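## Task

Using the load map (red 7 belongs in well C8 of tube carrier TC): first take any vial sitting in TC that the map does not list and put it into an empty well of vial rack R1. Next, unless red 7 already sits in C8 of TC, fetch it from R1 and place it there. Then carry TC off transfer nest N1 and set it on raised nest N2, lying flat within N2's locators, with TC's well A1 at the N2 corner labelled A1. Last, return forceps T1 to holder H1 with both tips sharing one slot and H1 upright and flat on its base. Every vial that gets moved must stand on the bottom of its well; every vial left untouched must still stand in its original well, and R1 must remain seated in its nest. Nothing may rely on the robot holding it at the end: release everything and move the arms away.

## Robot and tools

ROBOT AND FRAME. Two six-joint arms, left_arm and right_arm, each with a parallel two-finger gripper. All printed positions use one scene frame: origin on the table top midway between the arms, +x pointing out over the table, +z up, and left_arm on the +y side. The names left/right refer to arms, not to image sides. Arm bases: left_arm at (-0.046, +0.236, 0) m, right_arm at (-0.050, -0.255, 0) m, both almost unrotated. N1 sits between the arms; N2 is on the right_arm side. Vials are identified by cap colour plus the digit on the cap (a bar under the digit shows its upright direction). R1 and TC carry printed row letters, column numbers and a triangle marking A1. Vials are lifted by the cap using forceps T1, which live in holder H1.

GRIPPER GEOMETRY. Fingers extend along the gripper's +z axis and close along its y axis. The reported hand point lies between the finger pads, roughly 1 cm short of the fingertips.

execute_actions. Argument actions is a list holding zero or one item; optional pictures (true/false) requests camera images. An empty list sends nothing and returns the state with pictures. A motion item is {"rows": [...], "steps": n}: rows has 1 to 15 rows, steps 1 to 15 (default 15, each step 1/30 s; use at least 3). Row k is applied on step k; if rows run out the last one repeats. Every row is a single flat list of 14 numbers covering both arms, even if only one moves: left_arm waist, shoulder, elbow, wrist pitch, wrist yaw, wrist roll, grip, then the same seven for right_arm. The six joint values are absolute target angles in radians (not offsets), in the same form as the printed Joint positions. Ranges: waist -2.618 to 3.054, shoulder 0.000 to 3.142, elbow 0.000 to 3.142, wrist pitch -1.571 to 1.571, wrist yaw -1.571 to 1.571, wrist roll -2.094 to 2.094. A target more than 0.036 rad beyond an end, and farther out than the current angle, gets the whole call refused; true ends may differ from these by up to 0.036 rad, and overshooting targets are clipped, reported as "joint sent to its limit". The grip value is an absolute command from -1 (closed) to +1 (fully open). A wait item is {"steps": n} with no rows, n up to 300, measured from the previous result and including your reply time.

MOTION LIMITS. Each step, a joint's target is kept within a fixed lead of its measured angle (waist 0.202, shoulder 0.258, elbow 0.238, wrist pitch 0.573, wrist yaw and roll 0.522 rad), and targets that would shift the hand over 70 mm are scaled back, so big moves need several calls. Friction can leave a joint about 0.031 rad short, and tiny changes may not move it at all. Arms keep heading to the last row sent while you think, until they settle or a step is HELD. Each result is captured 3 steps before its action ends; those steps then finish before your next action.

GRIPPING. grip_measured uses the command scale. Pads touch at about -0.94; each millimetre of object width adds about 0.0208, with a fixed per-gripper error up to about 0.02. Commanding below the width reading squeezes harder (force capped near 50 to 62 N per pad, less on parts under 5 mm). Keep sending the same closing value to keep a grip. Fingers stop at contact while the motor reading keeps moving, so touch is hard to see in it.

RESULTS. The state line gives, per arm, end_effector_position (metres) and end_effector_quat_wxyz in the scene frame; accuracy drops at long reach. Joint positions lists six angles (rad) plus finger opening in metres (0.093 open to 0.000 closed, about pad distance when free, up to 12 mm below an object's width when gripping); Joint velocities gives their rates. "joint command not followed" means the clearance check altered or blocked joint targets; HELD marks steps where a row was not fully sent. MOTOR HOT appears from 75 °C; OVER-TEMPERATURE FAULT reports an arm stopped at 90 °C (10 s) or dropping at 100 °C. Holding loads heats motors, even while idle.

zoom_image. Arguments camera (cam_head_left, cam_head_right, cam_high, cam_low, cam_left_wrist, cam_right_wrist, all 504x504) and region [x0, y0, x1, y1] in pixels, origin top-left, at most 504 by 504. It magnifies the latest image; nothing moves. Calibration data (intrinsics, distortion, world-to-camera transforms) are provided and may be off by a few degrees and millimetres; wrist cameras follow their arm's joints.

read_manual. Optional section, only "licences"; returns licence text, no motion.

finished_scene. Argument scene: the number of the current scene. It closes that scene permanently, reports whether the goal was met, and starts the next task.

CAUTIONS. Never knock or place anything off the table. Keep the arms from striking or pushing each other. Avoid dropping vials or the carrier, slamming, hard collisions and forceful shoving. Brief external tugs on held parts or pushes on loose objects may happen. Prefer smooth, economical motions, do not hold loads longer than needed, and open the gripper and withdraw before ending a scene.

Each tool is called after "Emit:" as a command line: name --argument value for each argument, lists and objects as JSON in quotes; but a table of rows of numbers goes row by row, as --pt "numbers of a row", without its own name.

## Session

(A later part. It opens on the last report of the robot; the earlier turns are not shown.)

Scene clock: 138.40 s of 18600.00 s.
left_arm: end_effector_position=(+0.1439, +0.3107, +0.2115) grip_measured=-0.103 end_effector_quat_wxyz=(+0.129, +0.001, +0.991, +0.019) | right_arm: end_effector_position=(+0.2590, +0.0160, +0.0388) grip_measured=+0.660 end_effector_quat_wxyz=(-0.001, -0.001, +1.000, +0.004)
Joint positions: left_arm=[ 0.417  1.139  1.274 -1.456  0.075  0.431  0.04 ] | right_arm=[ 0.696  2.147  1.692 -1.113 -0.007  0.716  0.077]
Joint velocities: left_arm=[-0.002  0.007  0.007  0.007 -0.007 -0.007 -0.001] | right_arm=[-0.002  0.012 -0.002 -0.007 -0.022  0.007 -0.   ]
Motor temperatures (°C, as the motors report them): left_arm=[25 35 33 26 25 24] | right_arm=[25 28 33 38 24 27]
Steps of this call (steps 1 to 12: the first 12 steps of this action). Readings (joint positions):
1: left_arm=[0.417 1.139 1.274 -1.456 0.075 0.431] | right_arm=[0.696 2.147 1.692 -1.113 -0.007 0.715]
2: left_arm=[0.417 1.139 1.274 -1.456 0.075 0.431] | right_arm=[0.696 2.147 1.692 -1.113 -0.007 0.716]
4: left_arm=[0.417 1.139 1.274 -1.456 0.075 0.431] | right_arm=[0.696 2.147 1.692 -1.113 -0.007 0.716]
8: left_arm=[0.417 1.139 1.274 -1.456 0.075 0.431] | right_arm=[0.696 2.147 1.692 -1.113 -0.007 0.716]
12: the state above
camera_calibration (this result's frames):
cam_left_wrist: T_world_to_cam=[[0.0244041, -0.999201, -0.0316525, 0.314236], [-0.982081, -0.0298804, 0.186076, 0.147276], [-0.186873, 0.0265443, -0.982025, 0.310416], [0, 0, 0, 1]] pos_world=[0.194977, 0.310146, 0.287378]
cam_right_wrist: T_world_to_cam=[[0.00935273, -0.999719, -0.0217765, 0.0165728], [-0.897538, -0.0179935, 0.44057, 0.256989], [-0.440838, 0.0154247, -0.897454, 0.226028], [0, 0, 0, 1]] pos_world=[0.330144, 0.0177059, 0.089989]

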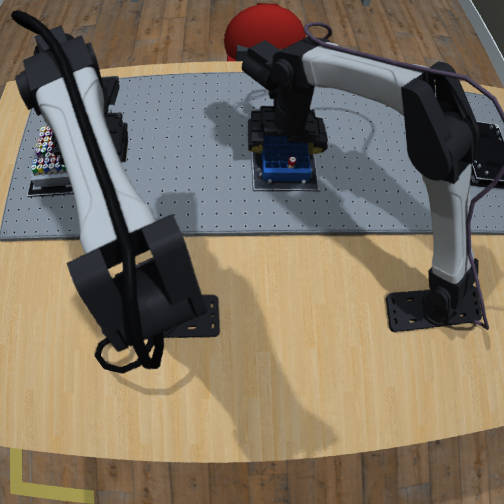

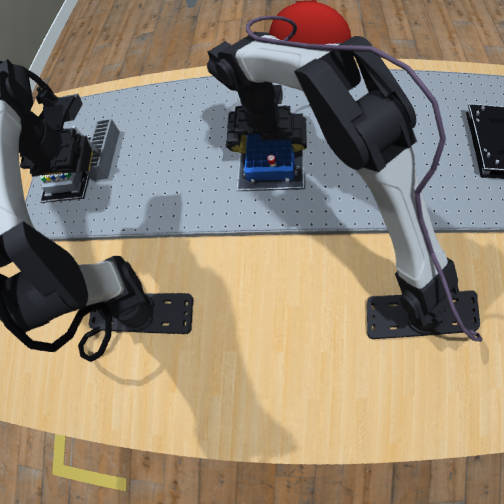

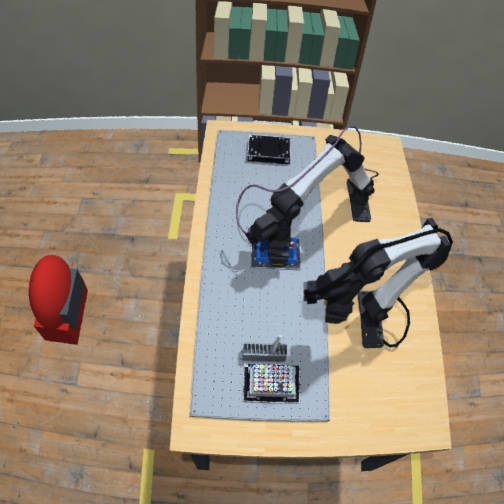

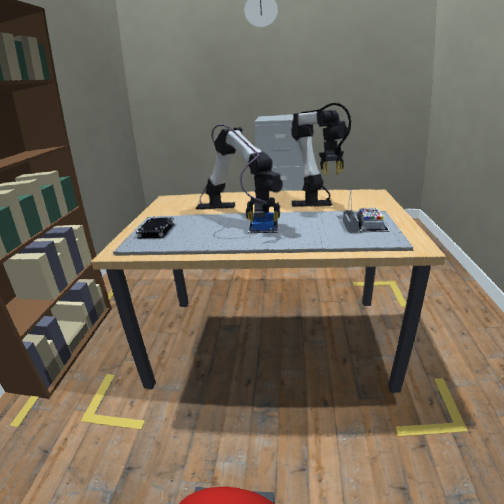

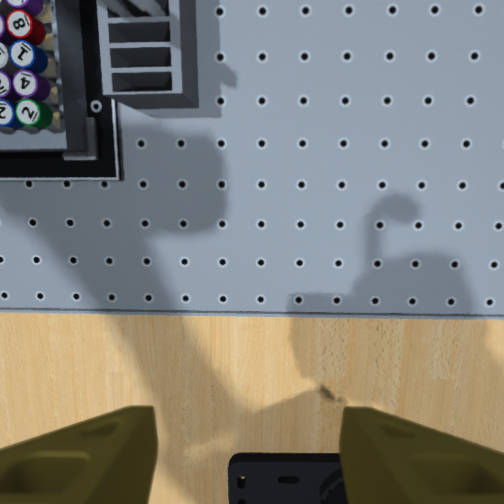

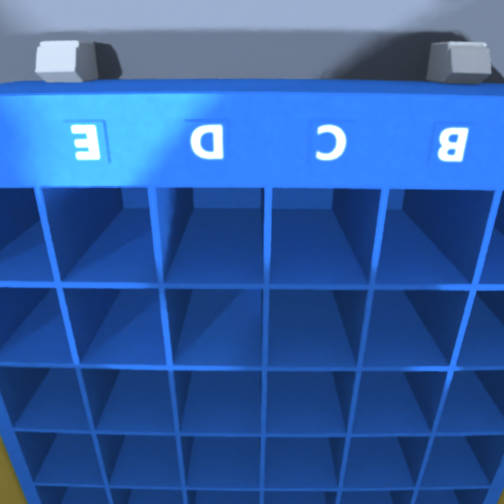

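Emit:
execute_actions --actions '[{"rows":[[0.42,1.15,1.26,-1.45,0.07,0.43,-0.1,0.70,2.14,1.73,-1.14,0,0.72,0.6],[0.42,1.15,1.26,-1.45,0.07,0.43,-0.1,0.70,2.14,1.74,-1.15,0,0.72,0.6],[0.42,1.15,1.26,-1.45,0.07,0.43,-0.1,0.70,2.13,1.755,-1.17,0,0.72,0.6],[0.42,1.15,1.26,-1.45,0.07,0.43,-0.1,0.70,2.13,1.77,-1.19,0,0.72,0.6],[0.42,1.15,1.26,-1.45,0.07,0.43,-0.1,0.70,2.12,1.79,-1.21,0,0.72,0.6],[0.42,1.15,1.26,-1.45,0.07,0.43,-0.1,0.70,2.12,1.81,-1.235,0,0.72,0.6],[0.42,1.15,1.26,-1.45,0.07,0.43,-0.1,0.70,2.11,1.83,-1.26,0,0.72,0.6],[0.42,1.15,1.26,-1.45,0.07,0.43,-0.1,0.70,2.10,1.85,-1.29,0,0.72,0.6],[0.42,1.15,1.26,-1.45,0.07,0.43,-0.1,0.70,2.09,1.87,-1.32,0,0.72,0.6],[0.42,1.15,1.26,-1.45,0.07,0.43,-0.1,0.70,2.08,1.89,-1.35,0,0.72,0.6],[0.42,1.15,1.26,-1.45,0.07,0.43,-0.1,0.70,2.07,1.91,-1.385,0,0.72,0.6]],"steps":15}]'

Emit:
execute_actions --actions '[{"rows":[[0.42,1.15,1.26,-1.45,0.07,0.43,-0.1,0.68,2.07,1.91,-1.385,0,0.70,0.6],[0.42,1.15,1.26,-1.45,0.07,0.43,-0.1,0.65,2.07,1.91,-1.385,0,0.67,0.6],[0.42,1.15,1.26,-1.45,0.07,0.43,-0.1,0.61,2.07,1.91,-1.385,0,0.63,0.6],[0.42,1.15,1.26,-1.45,0.07,0.43,-0.1,0.57,2.07,1.91,-1.385,0,0.59,0.6],[0.42,1.15,1.26,-1.45,0.07,0.43,-0.1,0.53,2.07,1.91,-1.385,0,0.55,0.6],[0.42,1.15,1.26,-1.45,0.07,0.43,-0.1,0.49,2.07,1.91,-1.385,0,0.51,0.6],[0.42,1.15,1.26,-1.45,0.07,0.43,-0.1,0.45,2.07,1.91,-1.385,0,0.47,0.6],[0.42,1.15,1.26,-1.45,0.07,0.43,-0.1,0.41,2.07,1.91,-1.385,0,0.43,0.6],[0.42,1.15,1.26,-1.45,0.07,0.43,-0.1,0.37,2.07,1.91,-1.385,0,0.39,0.6],[0.42,1.15,1.26,-1.45,0.07,0.43,-0.1,0.33,2.07,1.91,-1.385,0,0.35,0.6],[0.42,1.15,1.26,-1.45,0.07,0.43,-0.1,0.29,2.07,1.91,-1.385,0,0.31,0.6],[0.42,1.15,1.26,-1.45,0.07,0.43,-0.1,0.25,2.07,1.91,-1.385,0,0.27,0.6],[0.42,1.15,1.26,-1.45,0.07,0.43,-0.1,0.21,2.07,1.91,-1.385,0,0.23,0.6],[0.42,1.15,1.26,-1.45,0.07,0.43,-0.1,0.17,2.07,1.91,-1.385,0,0.19,0.6],[0.42,1.15,1.26,-1.45,0.07,0.43,-0.1,0.13,2.07,1.91,-1.385,0,0.15,0.6]],"steps":15}]'

Emit:
execute_actions --actions '[{"rows":[[0.42,1.15,1.26,-1.45,0.07,0.43,-0.1,0.08,2.07,1.91,-1.385,0,0.10,0.6],[0.42,1.15,1.26,-1.45,0.07,0.43,-0.1,0.03,2.07,1.91,-1.385,0,0.05,0.6],[0.42,1.15,1.26,-1.45,0.07,0.43,-0.1,-0.02,2.07,1.91,-1.385,0,0.0,0.6],[0.42,1.15,1.26,-1.45,0.07,0.43,-0.1,-0.07,2.07,1.91,-1.385,0,-0.05,0.6],[0.42,1.15,1.26,-1.45,0.07,0.43,-0.1,-0.12,2.07,1.91,-1.385,0,-0.10,0.6],[0.42,1.15,1.26,-1.45,0.07,0.43,-0.1,-0.17,2.07,1.91,-1.385,0,-0.15,0.6],[0.42,1.15,1.26,-1.45,0.07,0.43,-0.1,-0.22,2.07,1.91,-1.385,0,-0.20,0.6],[0.42,1.15,1.26,-1.45,0.07,0.43,-0.1,-0.27,2.07,1.91,-1.385,0,-0.25,0.6],[0.42,1.15,1.26,-1.45,0.07,0.43,-0.1,-0.32,2.07,1.91,-1.385,0,-0.30,0.6],[0.42,1.15,1.26,-1.45,0.07,0.43,-0.1,-0.37,2.07,1.91,-1.385,0,-0.35,0.6],[0.42,1.15,1.26,-1.45,0.07,0.43,-0.1,-0.42,2.07,1.91,-1.385,0,-0.40,0.6],[0.42,1.15,1.26,-1.45,0.07,0.43,-0.1,-0.46,2.07,1.91,-1.385,0,-0.44,0.6],[0.42,1.15,1.26,-1.45,0.07,0.43,-0.1,-0.50,2.07,1.91,-1.385,0,-0.48,0.6],[0.42,1.15,1.26,-1.45,0.07,0.43,-0.1,-0.53,2.07,1.91,-1.385,0,-0.51,0.6],[0.42,1.15,1.26,-1.45,0.07,0.43,-0.1,-0.545,2.07,1.91,-1.385,0,-0.52,0.6]],"steps":15}]'

Emit:
execute_actions --actions '[{"steps":20}]' --pictures true

Scene clock: 139.50 s of 18600.00 s.
left_arm: end_effector_position=(+0.1439, +0.3107, +0.2115) grip_measured=-0.103 end_effector_quat_wxyz=(+0.129, +0.001, +0.991, +0.019) | right_arm: end_effector_position=(+0.2664, +0.0226, +0.0999) grip_measured=+0.660 end_effector_quat_wxyz=(+0.019, -0.001, +1.000, +0.022)
Joint positions: left_arm=[ 0.417  1.139  1.274 -1.456  0.075  0.431  0.04 ] | right_arm=[ 0.696  2.107  1.872 -1.279 -0.008  0.716  0.077]
Joint velocities: left_arm=[-0.002 -0.017 -0.007  0.007  0.022  0.007 -0.001] | right_arm=[ 0.007 -0.388  0.457 -0.535 -0.037 -0.037 -0.001]
Motor temperatures (°C, as the motors report them): left_arm=[25 34 33 26 25 24] | right_arm=[25 29 33 38 24 27]
Steps of this call (steps 1 to 3: the last 3 steps of your previous action; steps 4 to 15: the robot went on to your last target; steps 16 to 21: nothing new was sent; steps 22 to 33: the first 12 steps of this action). Readings (joint positions):
22: left_arm=[0.417 1.139 1.274 -1.456 0.075 0.431] | right_arm=[0.696 2.147 1.694 -1.115 -0.007 0.716]
23: left_arm=[0.417 1.139 1.274 -1.456 0.075 0.431] | right_arm=[0.696 2.147 1.700 -1.121 -0.007 0.716]
25: left_arm=[0.417 1.139 1.274 -1.456 0.075 0.431] | right_arm=[0.696 2.147 1.721 -1.145 -0.008 0.716]
29: left_arm=[0.417 1.139 1.274 -1.456 0.075 0.431] | right_arm=[0.696 2.142 1.793 -1.199 -0.008 0.716]
33: the state above

Scene clock: 140.00 s of 18600.00 s.
left_arm: end_effector_position=(+0.1439, +0.3107, +0.2115) grip_measured=-0.103 end_effector_quat_wxyz=(+0.129, +0.001, +0.991, +0.019) | right_arm: end_effector_position=(+0.3360, -0.1158, +0.1254) grip_measured=+0.660 end_effector_quat_wxyz=(+0.026, +0.044, +0.999, +0.016)
Joint positions: left_arm=[ 0.417  1.139  1.274 -1.456  0.075  0.431  0.04 ] | right_arm=[ 0.321  2.062  1.905 -1.355 -0.01   0.431  0.077]
Joint velocities: left_arm=[ 0.002  0.002 -0.002  0.022  0.022 -0.007 -0.   ] | right_arm=[-1.292  0.012  0.002 -0.007  0.051 -1.092 -0.001]
Motor temperatures (°C, as the motors report them): left_arm=[25 34 33 27 25 24] | right_arm=[25 29 33 38 24 27]
Steps of this call (steps 1 to 3: the last 3 steps of your previous action; steps 4 to 15: the first 12 steps of this action). Readings (joint positions):
4: left_arm=[0.417 1.139 1.274 -1.456 0.075 0.431] | right_arm=[0.696 2.065 1.904 -1.327 -0.008 0.714]
5: left_arm=[0.417 1.139 1.274 -1.456 0.075 0.431] | right_arm=[0.692 2.062 1.905 -1.335 -0.008 0.708]
7: left_arm=[0.417 1.139 1.274 -1.456 0.075 0.431] | right_arm=[0.667 2.062 1.905 -1.347 -0.013 0.677]
11: left_arm=[0.417 1.139 1.274 -1.456 0.075 0.431] | right_arm=[0.517 2.062 1.905 -1.355 -0.017 0.568]
15: the state above

Scene clock: 140.50 s of 18600.00 s.
left_arm: end_effector_position=(+0.1439, +0.3107, +0.2115) grip_measured=-0.103 end_effector_quat_wxyz=(+0.129, +0.001, +0.991, +0.019) | right_arm: end_effector_position=(+0.3344, -0.3980, +0.1253) grip_measured=+0.660 end_effector_quat_wxyz=(+0.028, +0.061, +0.998, -0.007)
Joint positions: left_arm=[ 0.417  1.139  1.274 -1.456  0.075  0.431  0.04 ] | right_arm=[-0.378  2.062  1.905 -1.357 -0.002 -0.234  0.077]
Joint velocities: left_arm=[-0.022 -0.002  0.007 -0.007  0.051 -0.007 -0.   ] | right_arm=[-1.419 -0.012 -0.002 -0.051  0.007 -1.399  0.001]
Motor temperatures (°C, as the motors report them): left_arm=[25 34 33 27 25 24] | right_arm=[25 29 33 38 24 27]
Steps of this call (steps 1 to 3: the last 3 steps of your previous action; steps 4 to 15: the first 12 steps of this action). Readings (joint positions):
4: left_arm=[0.417 1.139 1.274 -1.456 0.075 0.431] | right_arm=[0.156 2.062 1.905 -1.356 -0.004 0.278]
5: left_arm=[0.417 1.139 1.274 -1.456 0.075 0.431] | right_arm=[0.117 2.062 1.905 -1.356 -0.005 0.236]
7: left_arm=[0.417 1.139 1.274 -1.456 0.075 0.431] | right_arm=[0.031 2.062 1.905 -1.357 -0.006 0.147]
11: left_arm=[0.417 1.139 1.274 -1.456 0.075 0.431] | right_arm=[-0.169 2.062 1.905 -1.357 -0.006 -0.041]
15: the state above

Scene clock: 141.17 s of 18600.00 s.
left_arm: end_effector_position=(+0.1439, +0.3107, +0.2115) grip_measured=-0.103 end_effector_quat_wxyz=(+0.129, +0.001, +0.991, +0.019) | right_arm: end_effector_position=(+0.3016, -0.4607, +0.1252) grip_measured=+0.660 end_effector_quat_wxyz=(+0.018, +0.007, +1.000, -0.014)
Joint positions: left_arm=[ 0.417  1.139  1.274 -1.456  0.075  0.431  0.04 ] | right_arm=[-0.548  2.062  1.905 -1.369  0.006 -0.512  0.077]
Joint velocities: left_arm=[-0.017 -0.012 -0.002  0.081  0.007  0.022 -0.001] | right_arm=[-0.007 -0.007  0.012  0.007  0.007 -0.022 -0.001]
Motor temperatures (°C, as the motors report them): left_arm=[25 34 33 27 25 24] | right_arm=[25 29 33 38 24 27]
Kept back: nothing.
Steps of this call (steps 1 to 3: the last 3 steps of your previous action; steps 4 to 20: the robot went on to your last target). Readings (joint positions):
1: left_arm=[0.417 1.139 1.274 -1.456 0.075 0.431] | right_arm=[-0.427 2.062 1.905 -1.357 -0.002 -0.280]
2: left_arm=[0.417 1.139 1.274 -1.456 0.075 0.431] | right_arm=[-0.473 2.062 1.905 -1.357 -0.000 -0.323]
4: left_arm=[0.417 1.139 1.274 -1.456 0.075 0.431] | right_arm=[-0.543 2.062 1.905 -1.357 0.007 -0.391]
8: left_arm=[0.417 1.139 1.274 -1.456 0.075 0.431] | right_arm=[-0.576 2.062 1.905 -1.363 0.016 -0.463]
20: the state above
camera_calibration (this result's frames):
cam_left_wrist: T_world_to_cam=[[0.0244041, -0.999201, -0.0316525, 0.314236], [-0.982081, -0.0298804, 0.186076, 0.147276], [-0.186873, 0.0265443, -0.982025, 0.310416], [0, 0, 0, 1]] pos_world=[0.194977, 0.310146, 0.287378]
cam_right_wrist: T_world_to_cam=[[-0.00754804, -0.999872, 0.0141399, -0.457989], [-0.913988, 0.0126348, 0.405544, 0.271978], [-0.40567, -0.00986264, -0.913966, 0.309511], [0, 0, 0, 1]] pos_world=[0.370687, -0.458314, 0.179059]

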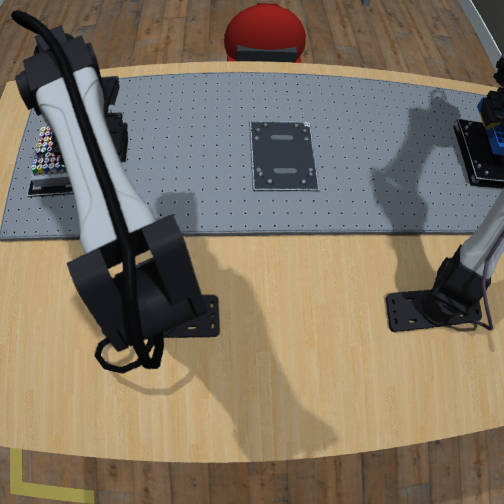

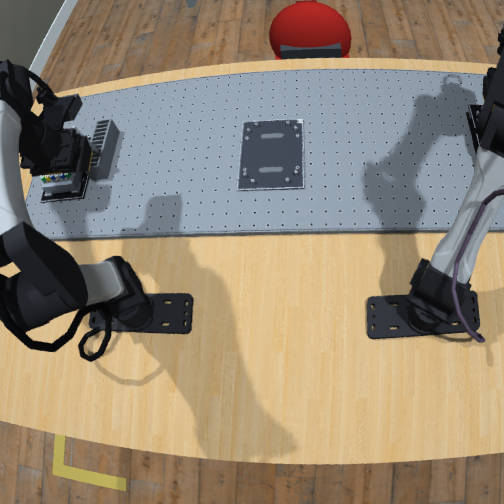

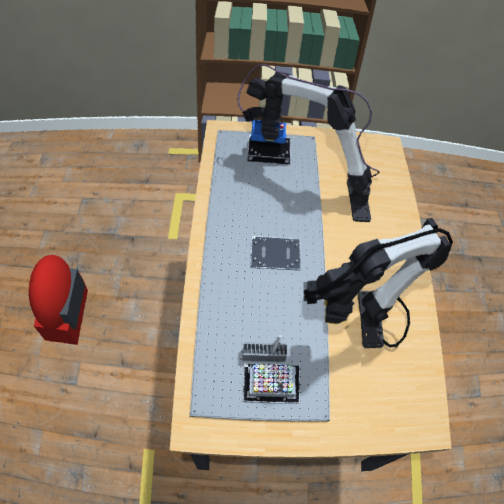

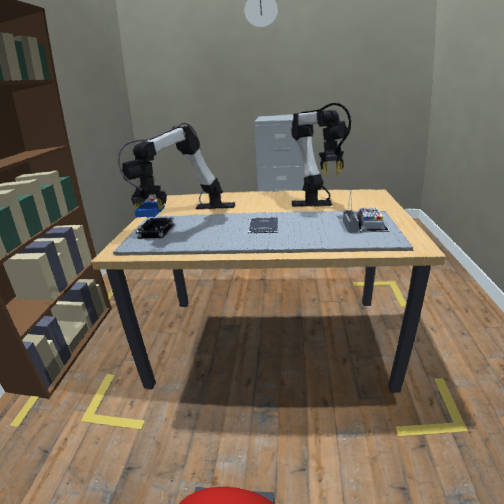

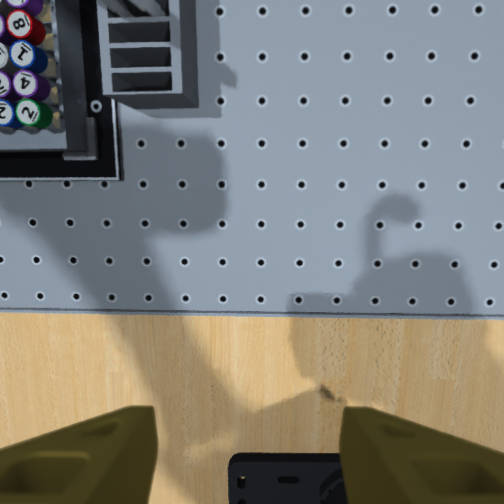

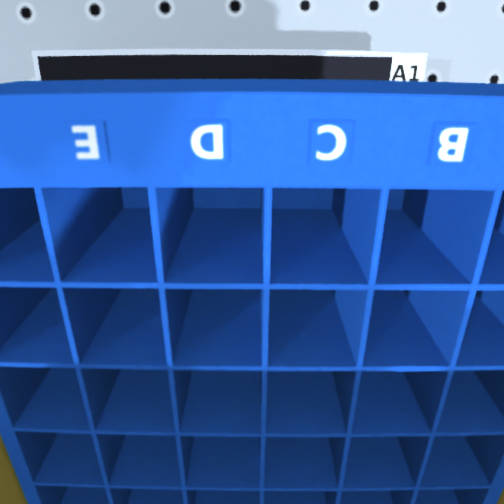

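Emit:
execute_actions --actions '[{"rows":[[0.42,1.15,1.26,-1.45,0.07,0.43,-0.1,-0.545,2.04,1.85,-1.35,0,-0.525,0.6],[0.42,1.15,1.26,-1.45,0.07,0.43,-0.1,-0.545,2.03,1.82,-1.32,0,-0.525,0.6],[0.42,1.15,1.26,-1.45,0.07,0.43,-0.1,-0.545,2.025,1.79,-1.29,0,-0.525,0.6],[0.42,1.15,1.26,-1.45,0.07,0.43,-0.1,-0.545,2.025,1.76,-1.26,0,-0.525,0.6],[0.42,1.15,1.26,-1.45,0.07,0.43,-0.1,-0.545,2.025,1.73,-1.24,0,-0.525,0.6],[0.42,1.15,1.26,-1.45,0.07,0.43,-0.1,-0.545,2.025,1.70,-1.225,0,-0.525,0.6]],"steps":15}]'

Emit:
execute_actions --actions '[{"steps":15}]' --pictures true

Scene clock: 141.73 s of 18600.00 s.
left_arm: end_effector_position=(+0.1439, +0.3107, +0.2115) grip_measured=-0.103 end_effector_quat_wxyz=(+0.129, +0.001, +0.991, +0.019) | right_arm: end_effector_position=(+0.2808, -0.4486, +0.0871) grip_measured=+0.660 end_effector_quat_wxyz=(-0.011, +0.003, +1.000, +0.003)
Joint positions: left_arm=[ 0.417  1.139  1.274 -1.456  0.075  0.431  0.04 ] | right_arm=[-0.548  2.029  1.707 -1.27   0.006 -0.52   0.077]
Joint velocities: left_arm=[-0.002 -0.017 -0.007 -0.066 -0.037  0.022 -0.   ] | right_arm=[ 0.017 -0.007 -0.012  0.154  0.007 -0.037  0.   ]
Motor temperatures (°C, as the motors report them): left_arm=[25 34 33 27 25 24] | right_arm=[25 29 33 38 24 27]
Steps of this call (steps 1 to 5: the robot went on to your last target; steps 6 to 17: the first 12 steps of this action). Readings (joint positions):
6: left_arm=[0.417 1.139 1.274 -1.456 0.075 0.431] | right_arm=[-0.548 2.060 1.900 -1.365 0.006 -0.515]
7: left_arm=[0.417 1.139 1.274 -1.456 0.075 0.431] | right_arm=[-0.548 2.054 1.884 -1.356 0.006 -0.516]
9: left_arm=[0.417 1.139 1.274 -1.456 0.075 0.431] | right_arm=[-0.548 2.038 1.832 -1.332 0.006 -0.517]
13: left_arm=[0.417 1.139 1.274 -1.456 0.075 0.431] | right_arm=[-0.548 2.029 1.729 -1.284 0.006 -0.519]
17: the state above

Scene clock: 142.23 s of 18600.00 s.
left_arm: end_effector_position=(+0.1439, +0.3107, +0.2115) grip_measured=-0.103 end_effector_quat_wxyz=(+0.129, +0.001, +0.991, +0.019) | right_arm: end_effector_position=(+0.2863, -0.4518, +0.0871) grip_measured=+0.660 end_effector_quat_wxyz=(+0.000, +0.003, +1.000, -0.004)
Joint positions: left_arm=[ 0.417  1.139  1.274 -1.456  0.075  0.431  0.04 ] | right_arm=[-0.548  2.029  1.707 -1.244  0.006 -0.52   0.077]
Joint velocities: left_arm=[-0.007  0.012 -0.002 -0.037 -0.037  0.066  0.001] | right_arm=[ 0.002  0.007  0.002  0.007 -0.037  0.037  0.   ]
Motor temperatures (°C, as the motors report them): left_arm=[25 34 33 27 25 24] | right_arm=[25 29 33 38 24 27]
Kept back: nothing.
Steps of this call (steps 1 to 3: the last 3 steps of your previous action; steps 4 to 15: the robot went on to your last target). Readings (joint positions):
1: left_arm=[0.417 1.139 1.274 -1.456 0.075 0.431] | right_arm=[-0.548 2.029 1.707 -1.264 0.006 -0.520]
2: left_arm=[0.417 1.139 1.274 -1.456 0.075 0.431] | right_arm=[-0.548 2.029 1.707 -1.259 0.006 -0.520]
4: left_arm=[0.417 1.139 1.274 -1.456 0.075 0.431] | right_arm=[-0.548 2.029 1.707 -1.253 0.006 -0.520]
8: left_arm=[0.417 1.139 1.274 -1.456 0.075 0.431] | right_arm=[-0.548 2.029 1.707 -1.246 0.006 -0.520]
15: the state above
camera_calibration (this result's frames):
cam_left_wrist: T_world_to_cam=[[0.0244041, -0.999201, -0.0316525, 0.314236], [-0.982081, -0.0298804, 0.186076, 0.147276], [-0.186873, 0.0265443, -0.982025, 0.310416], [0, 0, 0, 1]] pos_world=[0.194977, 0.310146, 0.287378]
cam_right_wrist: T_world_to_cam=[[0.00136467, -0.999979, -0.00629073, -0.449513], [-0.898932, -0.00398261, 0.43807, 0.258709], [-0.438086, 0.00505712, -0.898919, 0.283292], [0, 0, 0, 1]] pos_world=[0.357282, -0.449906, 0.138496]

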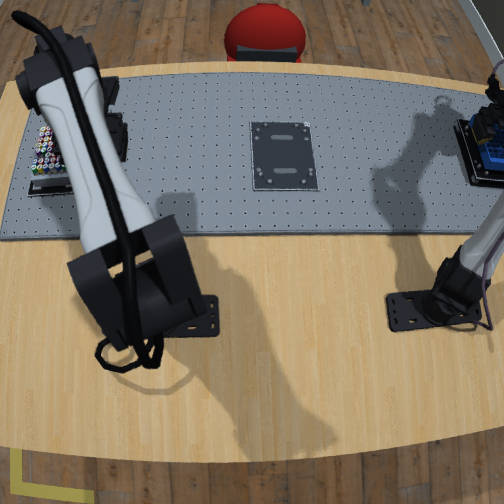

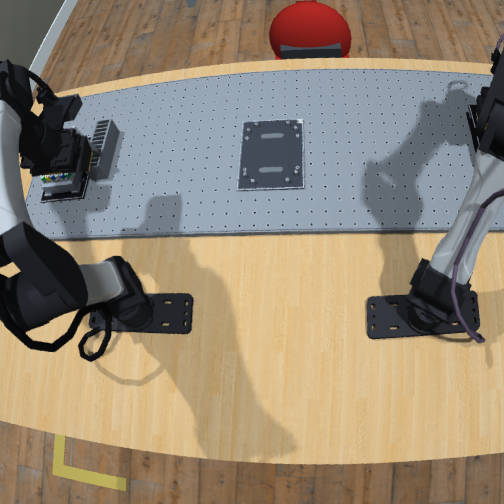

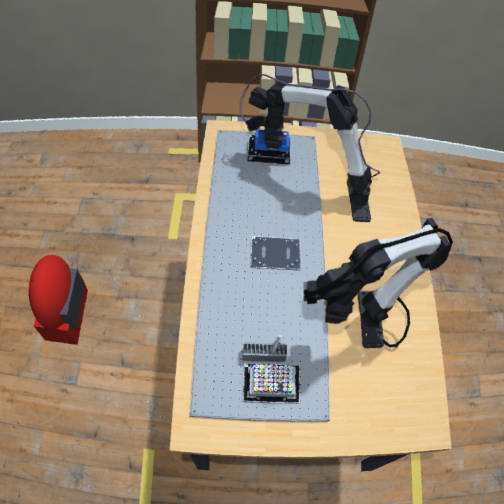

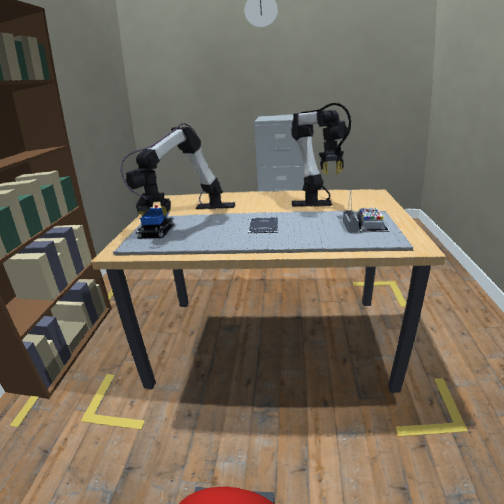

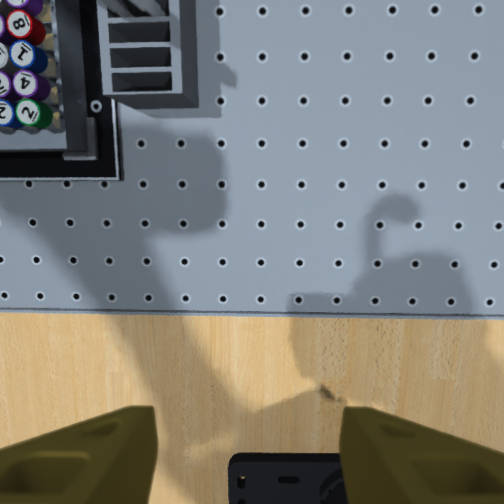

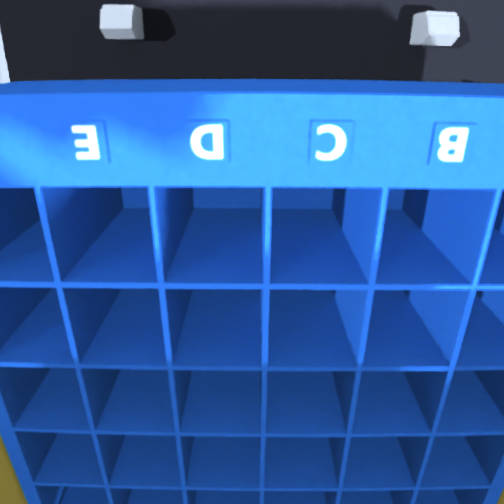

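Emit:
execute_actions --actions '[{"rows":[[0.42,1.15,1.26,-1.45,0.07,0.43,-0.1,-0.545,2.07,1.752,-1.235,0,-0.497,0.6]],"steps":15}]'

Emit:
execute_actions --actions '[{"steps":10}]' --pictures true

Scene clock: 142.87 s of 18600.00 s.
left_arm: end_effector_position=(+0.1439, +0.3107, +0.2115) grip_measured=-0.103 end_effector_quat_wxyz=(+0.129, +0.001, +0.991, +0.019) | right_arm: end_effector_position=(+0.2923, -0.4553, +0.0861) grip_measured=+0.660 end_effector_quat_wxyz=(+0.003, +0.012, +1.000, -0.006)
Joint positions: left_arm=[ 0.417  1.139  1.274 -1.456  0.075  0.431  0.04 ] | right_arm=[-0.548  2.051  1.735 -1.243  0.006 -0.503  0.077]
Joint velocities: left_arm=[-0.002 -0.017 -0.002 -0.066  0.022  0.11   0.001] | right_arm=[-0.002  0.017 -0.002 -0.066  0.051 -0.007  0.   ]
Motor temperatures (°C, as the motors report them): left_arm=[25 34 33 27 25 24] | right_arm=[25 30 33 37 24 27]
Steps of this call (steps 1 to 7: the robot went on to your last target; steps 8 to 19: the first 12 steps of this action). Readings (joint positions):
8: left_arm=[0.417 1.139 1.274 -1.456 0.075 0.431] | right_arm=[-0.548 2.032 1.711 -1.246 0.006 -0.518]
9: left_arm=[0.417 1.139 1.274 -1.456 0.075 0.431] | right_arm=[-0.548 2.037 1.720 -1.246 0.006 -0.515]
11: left_arm=[0.417 1.139 1.274 -1.456 0.075 0.431] | right_arm=[-0.548 2.047 1.733 -1.244 0.006 -0.510]
15: left_arm=[0.417 1.139 1.274 -1.456 0.075 0.431] | right_arm=[-0.548 2.051 1.735 -1.243 0.006 -0.505]
19: the state above

Scene clock: 143.20 s of 18600.00 s.
left_arm: end_effector_position=(+0.1439, +0.3107, +0.2115) grip_measured=-0.103 end_effector_quat_wxyz=(+0.129, +0.001, +0.991, +0.019) | right_arm: end_effector_position=(+0.2923, -0.4553, +0.0861) grip_measured=+0.660 end_effector_quat_wxyz=(+0.003, +0.012, +1.000, -0.006)
Joint positions: left_arm=[ 0.417  1.139  1.274 -1.456  0.075  0.431  0.04 ] | right_arm=[-0.548  2.051  1.735 -1.243  0.006 -0.502  0.077]
Joint velocities: left_arm=[-0.007  0.007  0.002 -0.022 -0.022 -0.037 -0.   ] | right_arm=[-0.007 -0.007 -0.007  0.007 -0.051 -0.022 -0.001]
Motor temperatures (°C, as the motors report them): left_arm=[25 34 33 27 25 24] | right_arm=[25 30 33 37 24 27]
Kept back: nothing.
Steps of this call (steps 1 to 3: the last 3 steps of your previous action; steps 4 to 10: the robot went on to your last target). Readings (joint positions):
1: left_arm=[0.417 1.139 1.274 -1.456 0.075 0.431] | right_arm=[-0.548 2.051 1.735 -1.243 0.006 -0.503]
2: left_arm=[0.417 1.139 1.274 -1.456 0.075 0.431] | right_arm=[-0.548 2.051 1.735 -1.243 0.006 -0.503]
4: left_arm=[0.417 1.139 1.274 -1.456 0.075 0.431] | right_arm=[-0.548 2.051 1.735 -1.243 0.006 -0.502]
8: left_arm=[0.417 1.139 1.274 -1.456 0.075 0.431] | right_arm=[-0.548 2.051 1.735 -1.243 0.006 -0.502]
10: the state above
camera_calibration (this result's frames):
cam_left_wrist: T_world_to_cam=[[0.0244041, -0.999201, -0.0316525, 0.314236], [-0.982081, -0.0298804, 0.186076, 0.147276], [-0.186873, 0.0265443, -0.982025, 0.310416], [0, 0, 0, 1]] pos_world=[0.194977, 0.310146, 0.287378]
cam_right_wrist: T_world_to_cam=[[-0.0172974, -0.999846, -0.00295675, -0.447817], [-0.901497, 0.0143168, 0.432549, 0.274133], [-0.43244, 0.0101475, -0.901606, 0.285963], [0, 0, 0, 1]] pos_world=[0.363046, -0.454574, 0.137926]

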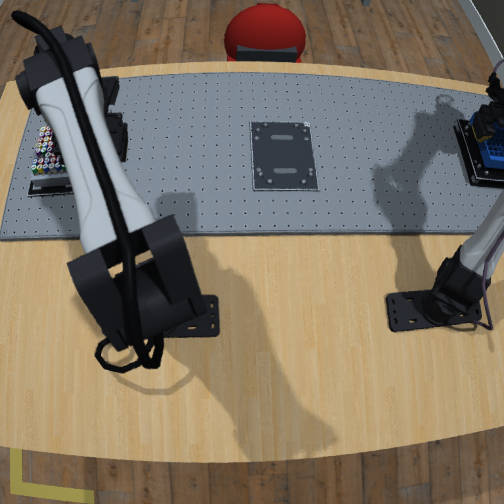

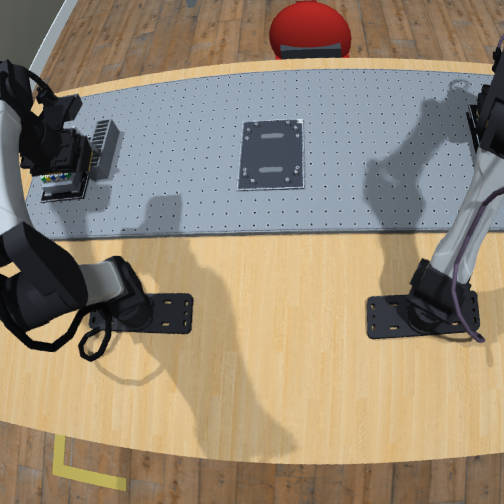

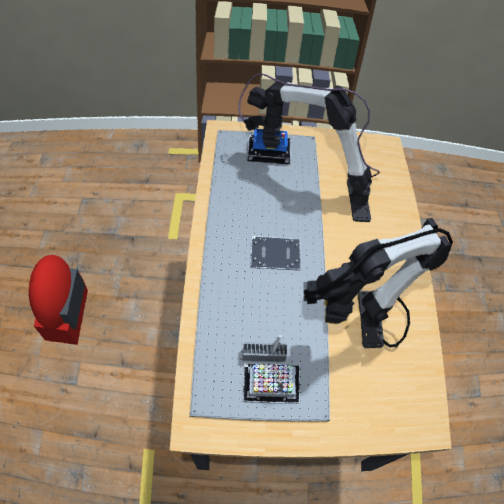

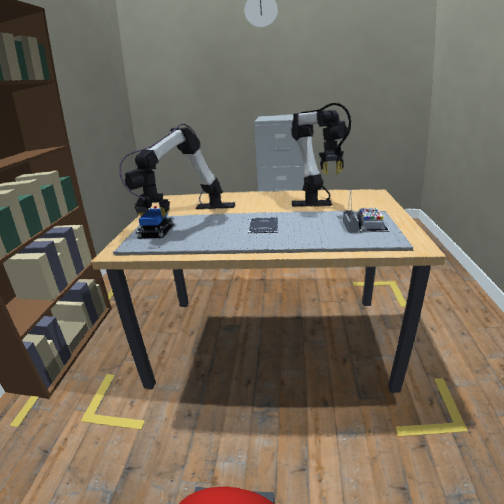

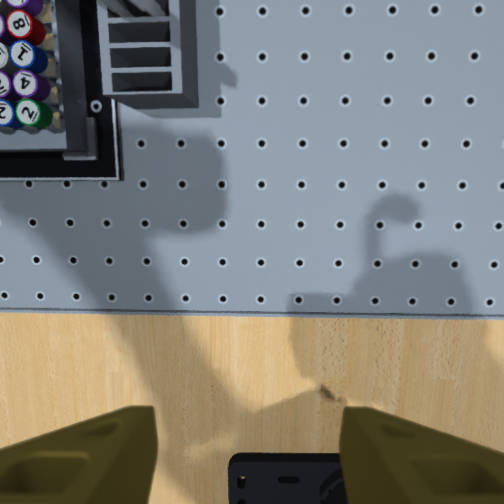

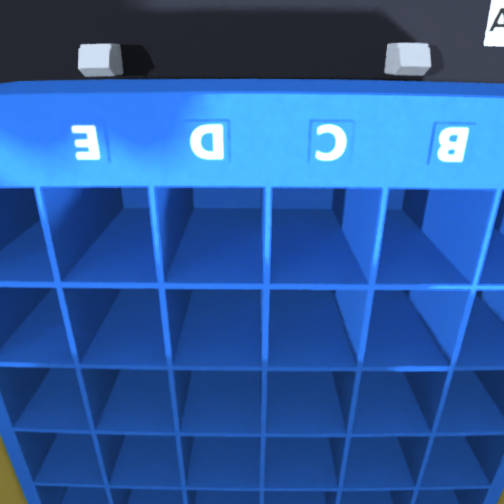

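Emit:
execute_actions --actions '[{"rows":[[0.42,1.15,1.26,-1.45,0.07,0.43,-0.1,-0.545,2.095,1.752,-1.235,0,-0.505,0.6]],"steps":15}]' --pictures true

Scene clock: 143.70 s of 18600.00 s.
left_arm: end_effector_position=(+0.1439, +0.3107, +0.2115) grip_measured=-0.103 end_effector_quat_wxyz=(+0.129, +0.001, +0.991, +0.019) | right_arm: end_effector_position=(+0.2923, -0.4553, +0.0757) grip_measured=+0.660 end_effector_quat_wxyz=(-0.008, +0.012, +1.000, +0.001)
Joint positions: left_arm=[ 0.417  1.139  1.274 -1.456  0.075  0.431  0.04 ] | right_arm=[-0.548  2.081  1.739 -1.243  0.006 -0.502  0.077]
Joint velocities: left_arm=[ 0.022 -0.007 -0.007  0.022 -0.037 -0.037 -0.   ] | right_arm=[-0.002 -0.017 -0.012  0.007 -0.022  0.022 -0.001]
Motor temperatures (°C, as the motors report them): left_arm=[25 34 33 27 25 24] | right_arm=[25 30 33 37 24 27]
Steps of this call (steps 1 to 3: the robot went on to your last target; steps 4 to 15: the first 12 steps of this action). Readings (joint positions):
4: left_arm=[0.417 1.139 1.274 -1.456 0.075 0.431] | right_arm=[-0.548 2.053 1.736 -1.243 0.006 -0.502]
5: left_arm=[0.417 1.139 1.274 -1.456 0.075 0.431] | right_arm=[-0.548 2.057 1.737 -1.243 0.006 -0.502]
7: left_arm=[0.417 1.139 1.274 -1.456 0.075 0.431] | right_arm=[-0.548 2.067 1.739 -1.243 0.006 -0.502]
11: left_arm=[0.417 1.139 1.274 -1.456 0.075 0.431] | right_arm=[-0.548 2.080 1.739 -1.243 0.006 -0.502]
15: the state above
camera_calibration (this result's frames):
cam_left_wrist: T_world_to_cam=[[0.0244041, -0.999201, -0.0316525, 0.314236], [-0.982081, -0.0298804, 0.186076, 0.147276], [-0.186873, 0.0265443, -0.982025, 0.310416], [0, 0, 0, 1]] pos_world=[0.194977, 0.310146, 0.287378]
cam_right_wrist: T_world_to_cam=[[-0.0175107, -0.999722, -0.0157846, -0.446728], [-0.891419, 0.00845966, 0.453102, 0.271387], [-0.452842, 0.0220049, -0.891319, 0.287205], [0, 0, 0, 1]] pos_world=[0.364155, -0.455219, 0.125974]

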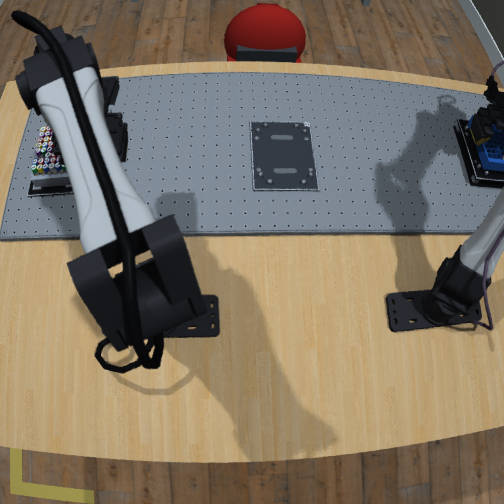

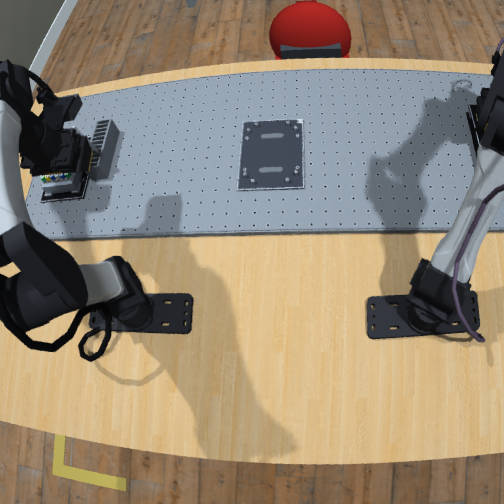

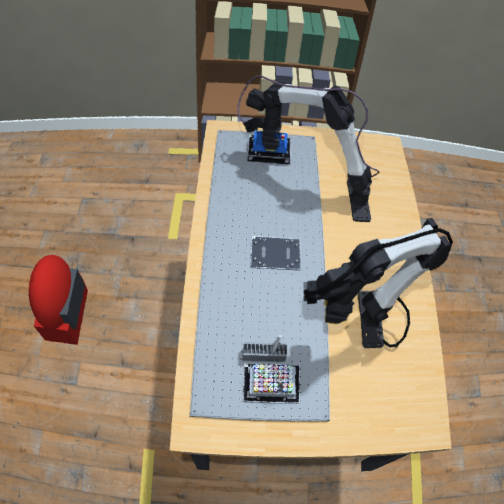

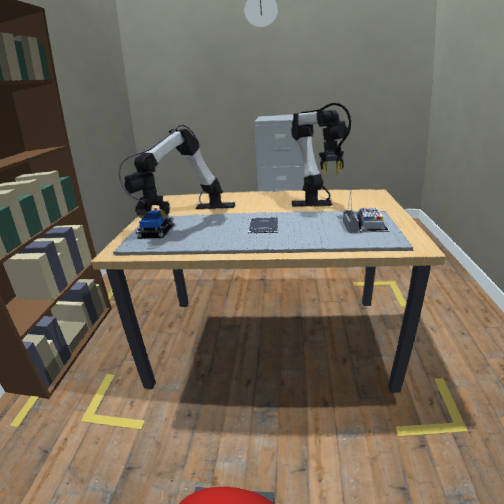

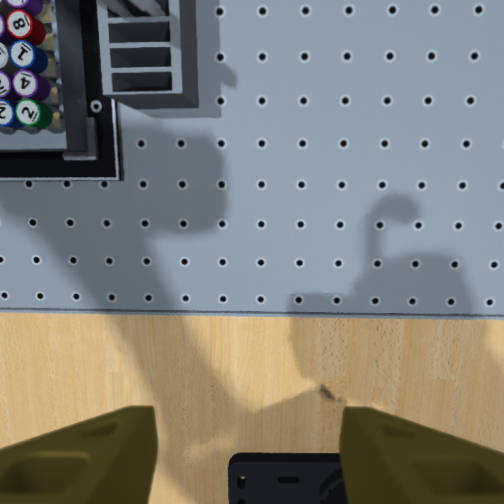

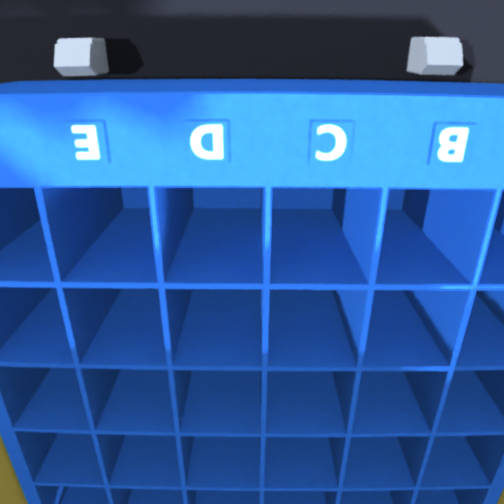

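Emit:
execute_actions --actions '[{"rows":[[0.42,1.15,1.26,-1.45,0.07,0.43,-0.1,-0.545,2.095,1.73,-1.21,0,-0.505,0.6],[0.42,1.15,1.26,-1.45,0.07,0.43,-0.1,-0.545,2.095,1.72,-1.205,0,-0.505,0.6],[0.42,1.15,1.26,-1.45,0.07,0.43,-0.1,-0.545,2.095,1.71,-1.205,0,-0.505,0.6]],"steps":15}]'

Emit:
execute_actions --actions '[{"steps":8}]' --pictures true

Scene clock: 144.23 s of 18600.00 s.
left_arm: end_effector_position=(+0.1439, +0.3107, +0.2115) grip_measured=-0.103 end_effector_quat_wxyz=(+0.129, +0.001, +0.991, +0.019) | right_arm: end_effector_position=(+0.2928, -0.4549, +0.0728) grip_measured=+0.660 end_effector_quat_wxyz=(-0.006, +0.012, +1.000, +0.002)
Joint positions: left_arm=[ 0.417  1.139  1.274 -1.456  0.075  0.431  0.04 ] | right_arm=[-0.548  2.081  1.727 -1.229  0.003 -0.503  0.077]
Joint velocities: left_arm=[-0.022 -0.002 -0.002  0.022 -0.051 -0.007  0.001] | right_arm=[-0.012 -0.022  0.002 -0.007 -0.081 -0.051  0.   ]
Motor temperatures (°C, as the motors report them): left_arm=[25 34 33 27 25 24] | right_arm=[25 30 33 37 24 27]
Steps of this call (steps 1 to 3: the last 3 steps of your previous action; step 4: the robot went on to your last target; steps 5 to 16: the first 12 steps of this action). Readings (joint positions):
5: left_arm=[0.417 1.139 1.274 -1.456 0.075 0.431] | right_arm=[-0.548 2.081 1.739 -1.243 0.006 -0.502]
6: left_arm=[0.417 1.139 1.274 -1.456 0.075 0.431] | right_arm=[-0.548 2.081 1.739 -1.240 0.006 -0.502]
8: left_arm=[0.417 1.139 1.274 -1.456 0.075 0.431] | right_arm=[-0.548 2.081 1.735 -1.234 0.006 -0.502]
12: left_arm=[0.417 1.139 1.274 -1.456 0.075 0.431] | right_arm=[-0.548 2.081 1.729 -1.232 0.003 -0.503]
16: the state above

Scene clock: 144.50 s of 18600.00 s.
left_arm: end_effector_position=(+0.1439, +0.3107, +0.2115) grip_measured=-0.103 end_effector_quat_wxyz=(+0.129, +0.001, +0.991, +0.019) | right_arm: end_effector_position=(+0.2928, -0.4549, +0.0728) grip_measured=+0.660 end_effector_quat_wxyz=(-0.006, +0.012, +1.000, +0.002)
Joint positions: left_arm=[ 0.417  1.139  1.274 -1.456  0.075  0.431  0.04 ] | right_arm=[-0.548  2.081  1.727 -1.229  0.003 -0.503  0.077]
Joint velocities: left_arm=[ 0.002  0.007  0.017  0.007 -0.007  0.037 -0.   ] | right_arm=[-0.007 -0.002 -0.012  0.037 -0.037 -0.022 -0.001]
Motor temperatures (°C, as the motors report them): left_arm=[25 34 33 27 25 24] | right_arm=[25 30 33 37 24 27]
Kept back: nothing.
Steps of this call (steps 1 to 3: the last 3 steps of your previous action; steps 4 to 8: the robot went on to your last target). Readings (joint positions):
1: left_arm=[0.417 1.139 1.274 -1.456 0.075 0.431] | right_arm=[-0.548 2.081 1.727 -1.229 0.003 -0.503]
2: left_arm=[0.417 1.139 1.274 -1.456 0.075 0.431] | right_arm=[-0.548 2.081 1.727 -1.229 0.003 -0.503]
4: left_arm=[0.417 1.139 1.274 -1.456 0.075 0.431] | right_arm=[-0.548 2.081 1.727 -1.229 0.003 -0.503]
8: the state above
camera_calibration (this result's frames):
cam_left_wrist: T_world_to_cam=[[0.0244041, -0.999201, -0.0316525, 0.314236], [-0.982081, -0.0298804, 0.186076, 0.147276], [-0.186873, 0.0265443, -0.982025, 0.310416], [0, 0, 0, 1]] pos_world=[0.194977, 0.310146, 0.287378]
cam_right_wrist: T_world_to_cam=[[-0.0163523, -0.99971, -0.0176813, -0.446579], [-0.893101, 0.00665295, 0.449808, 0.27308], [-0.44956, 0.0231466, -0.89295, 0.284444], [0, 0, 0, 1]] pos_world=[0.36446, -0.45485, 0.123264]

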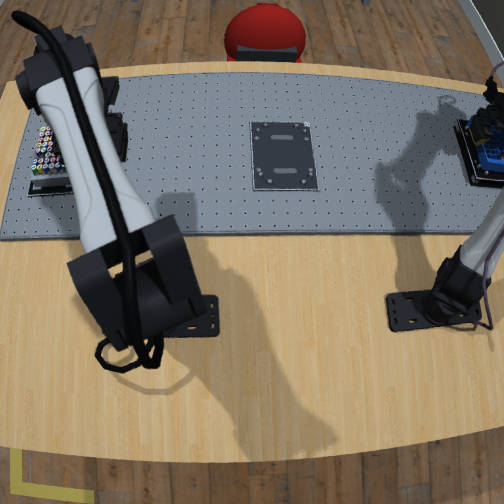

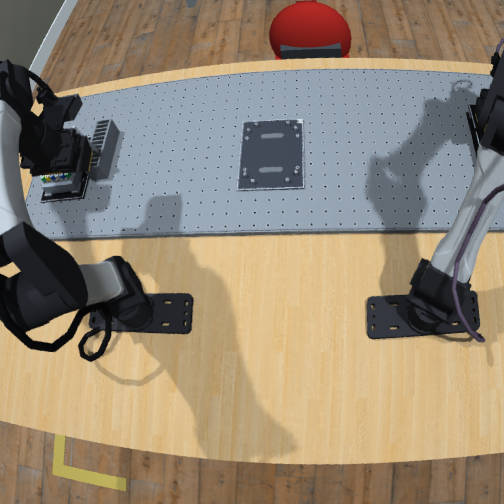

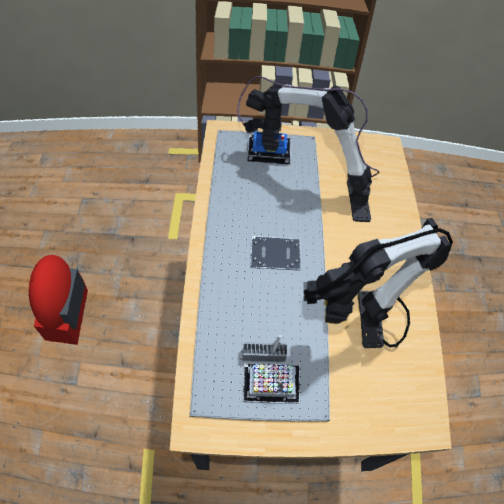

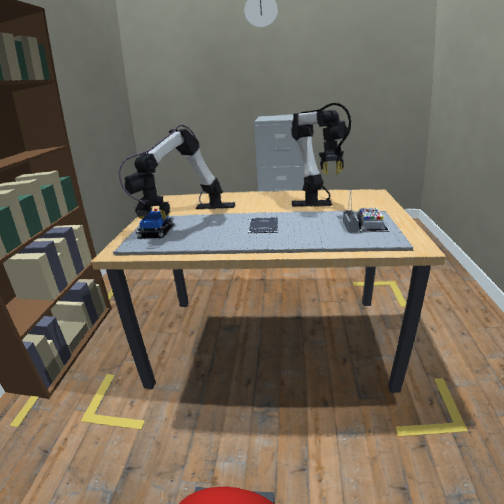

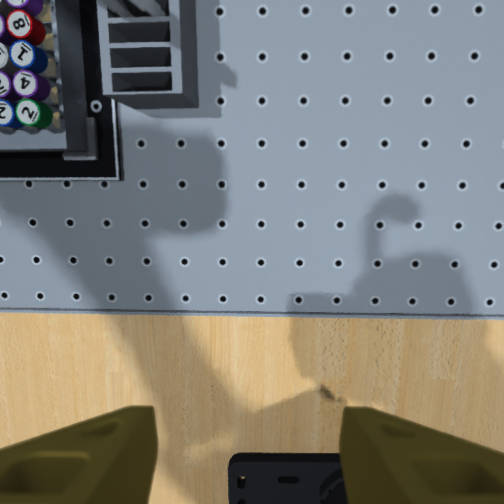

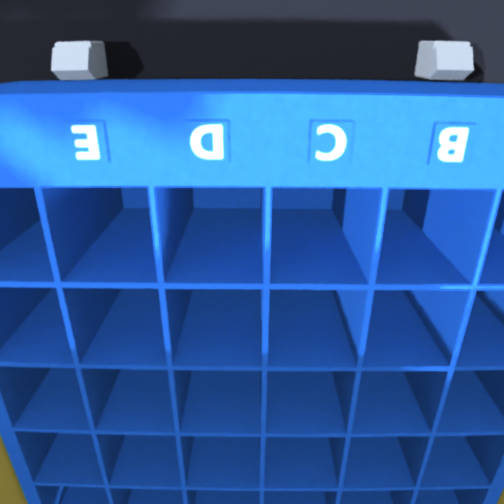

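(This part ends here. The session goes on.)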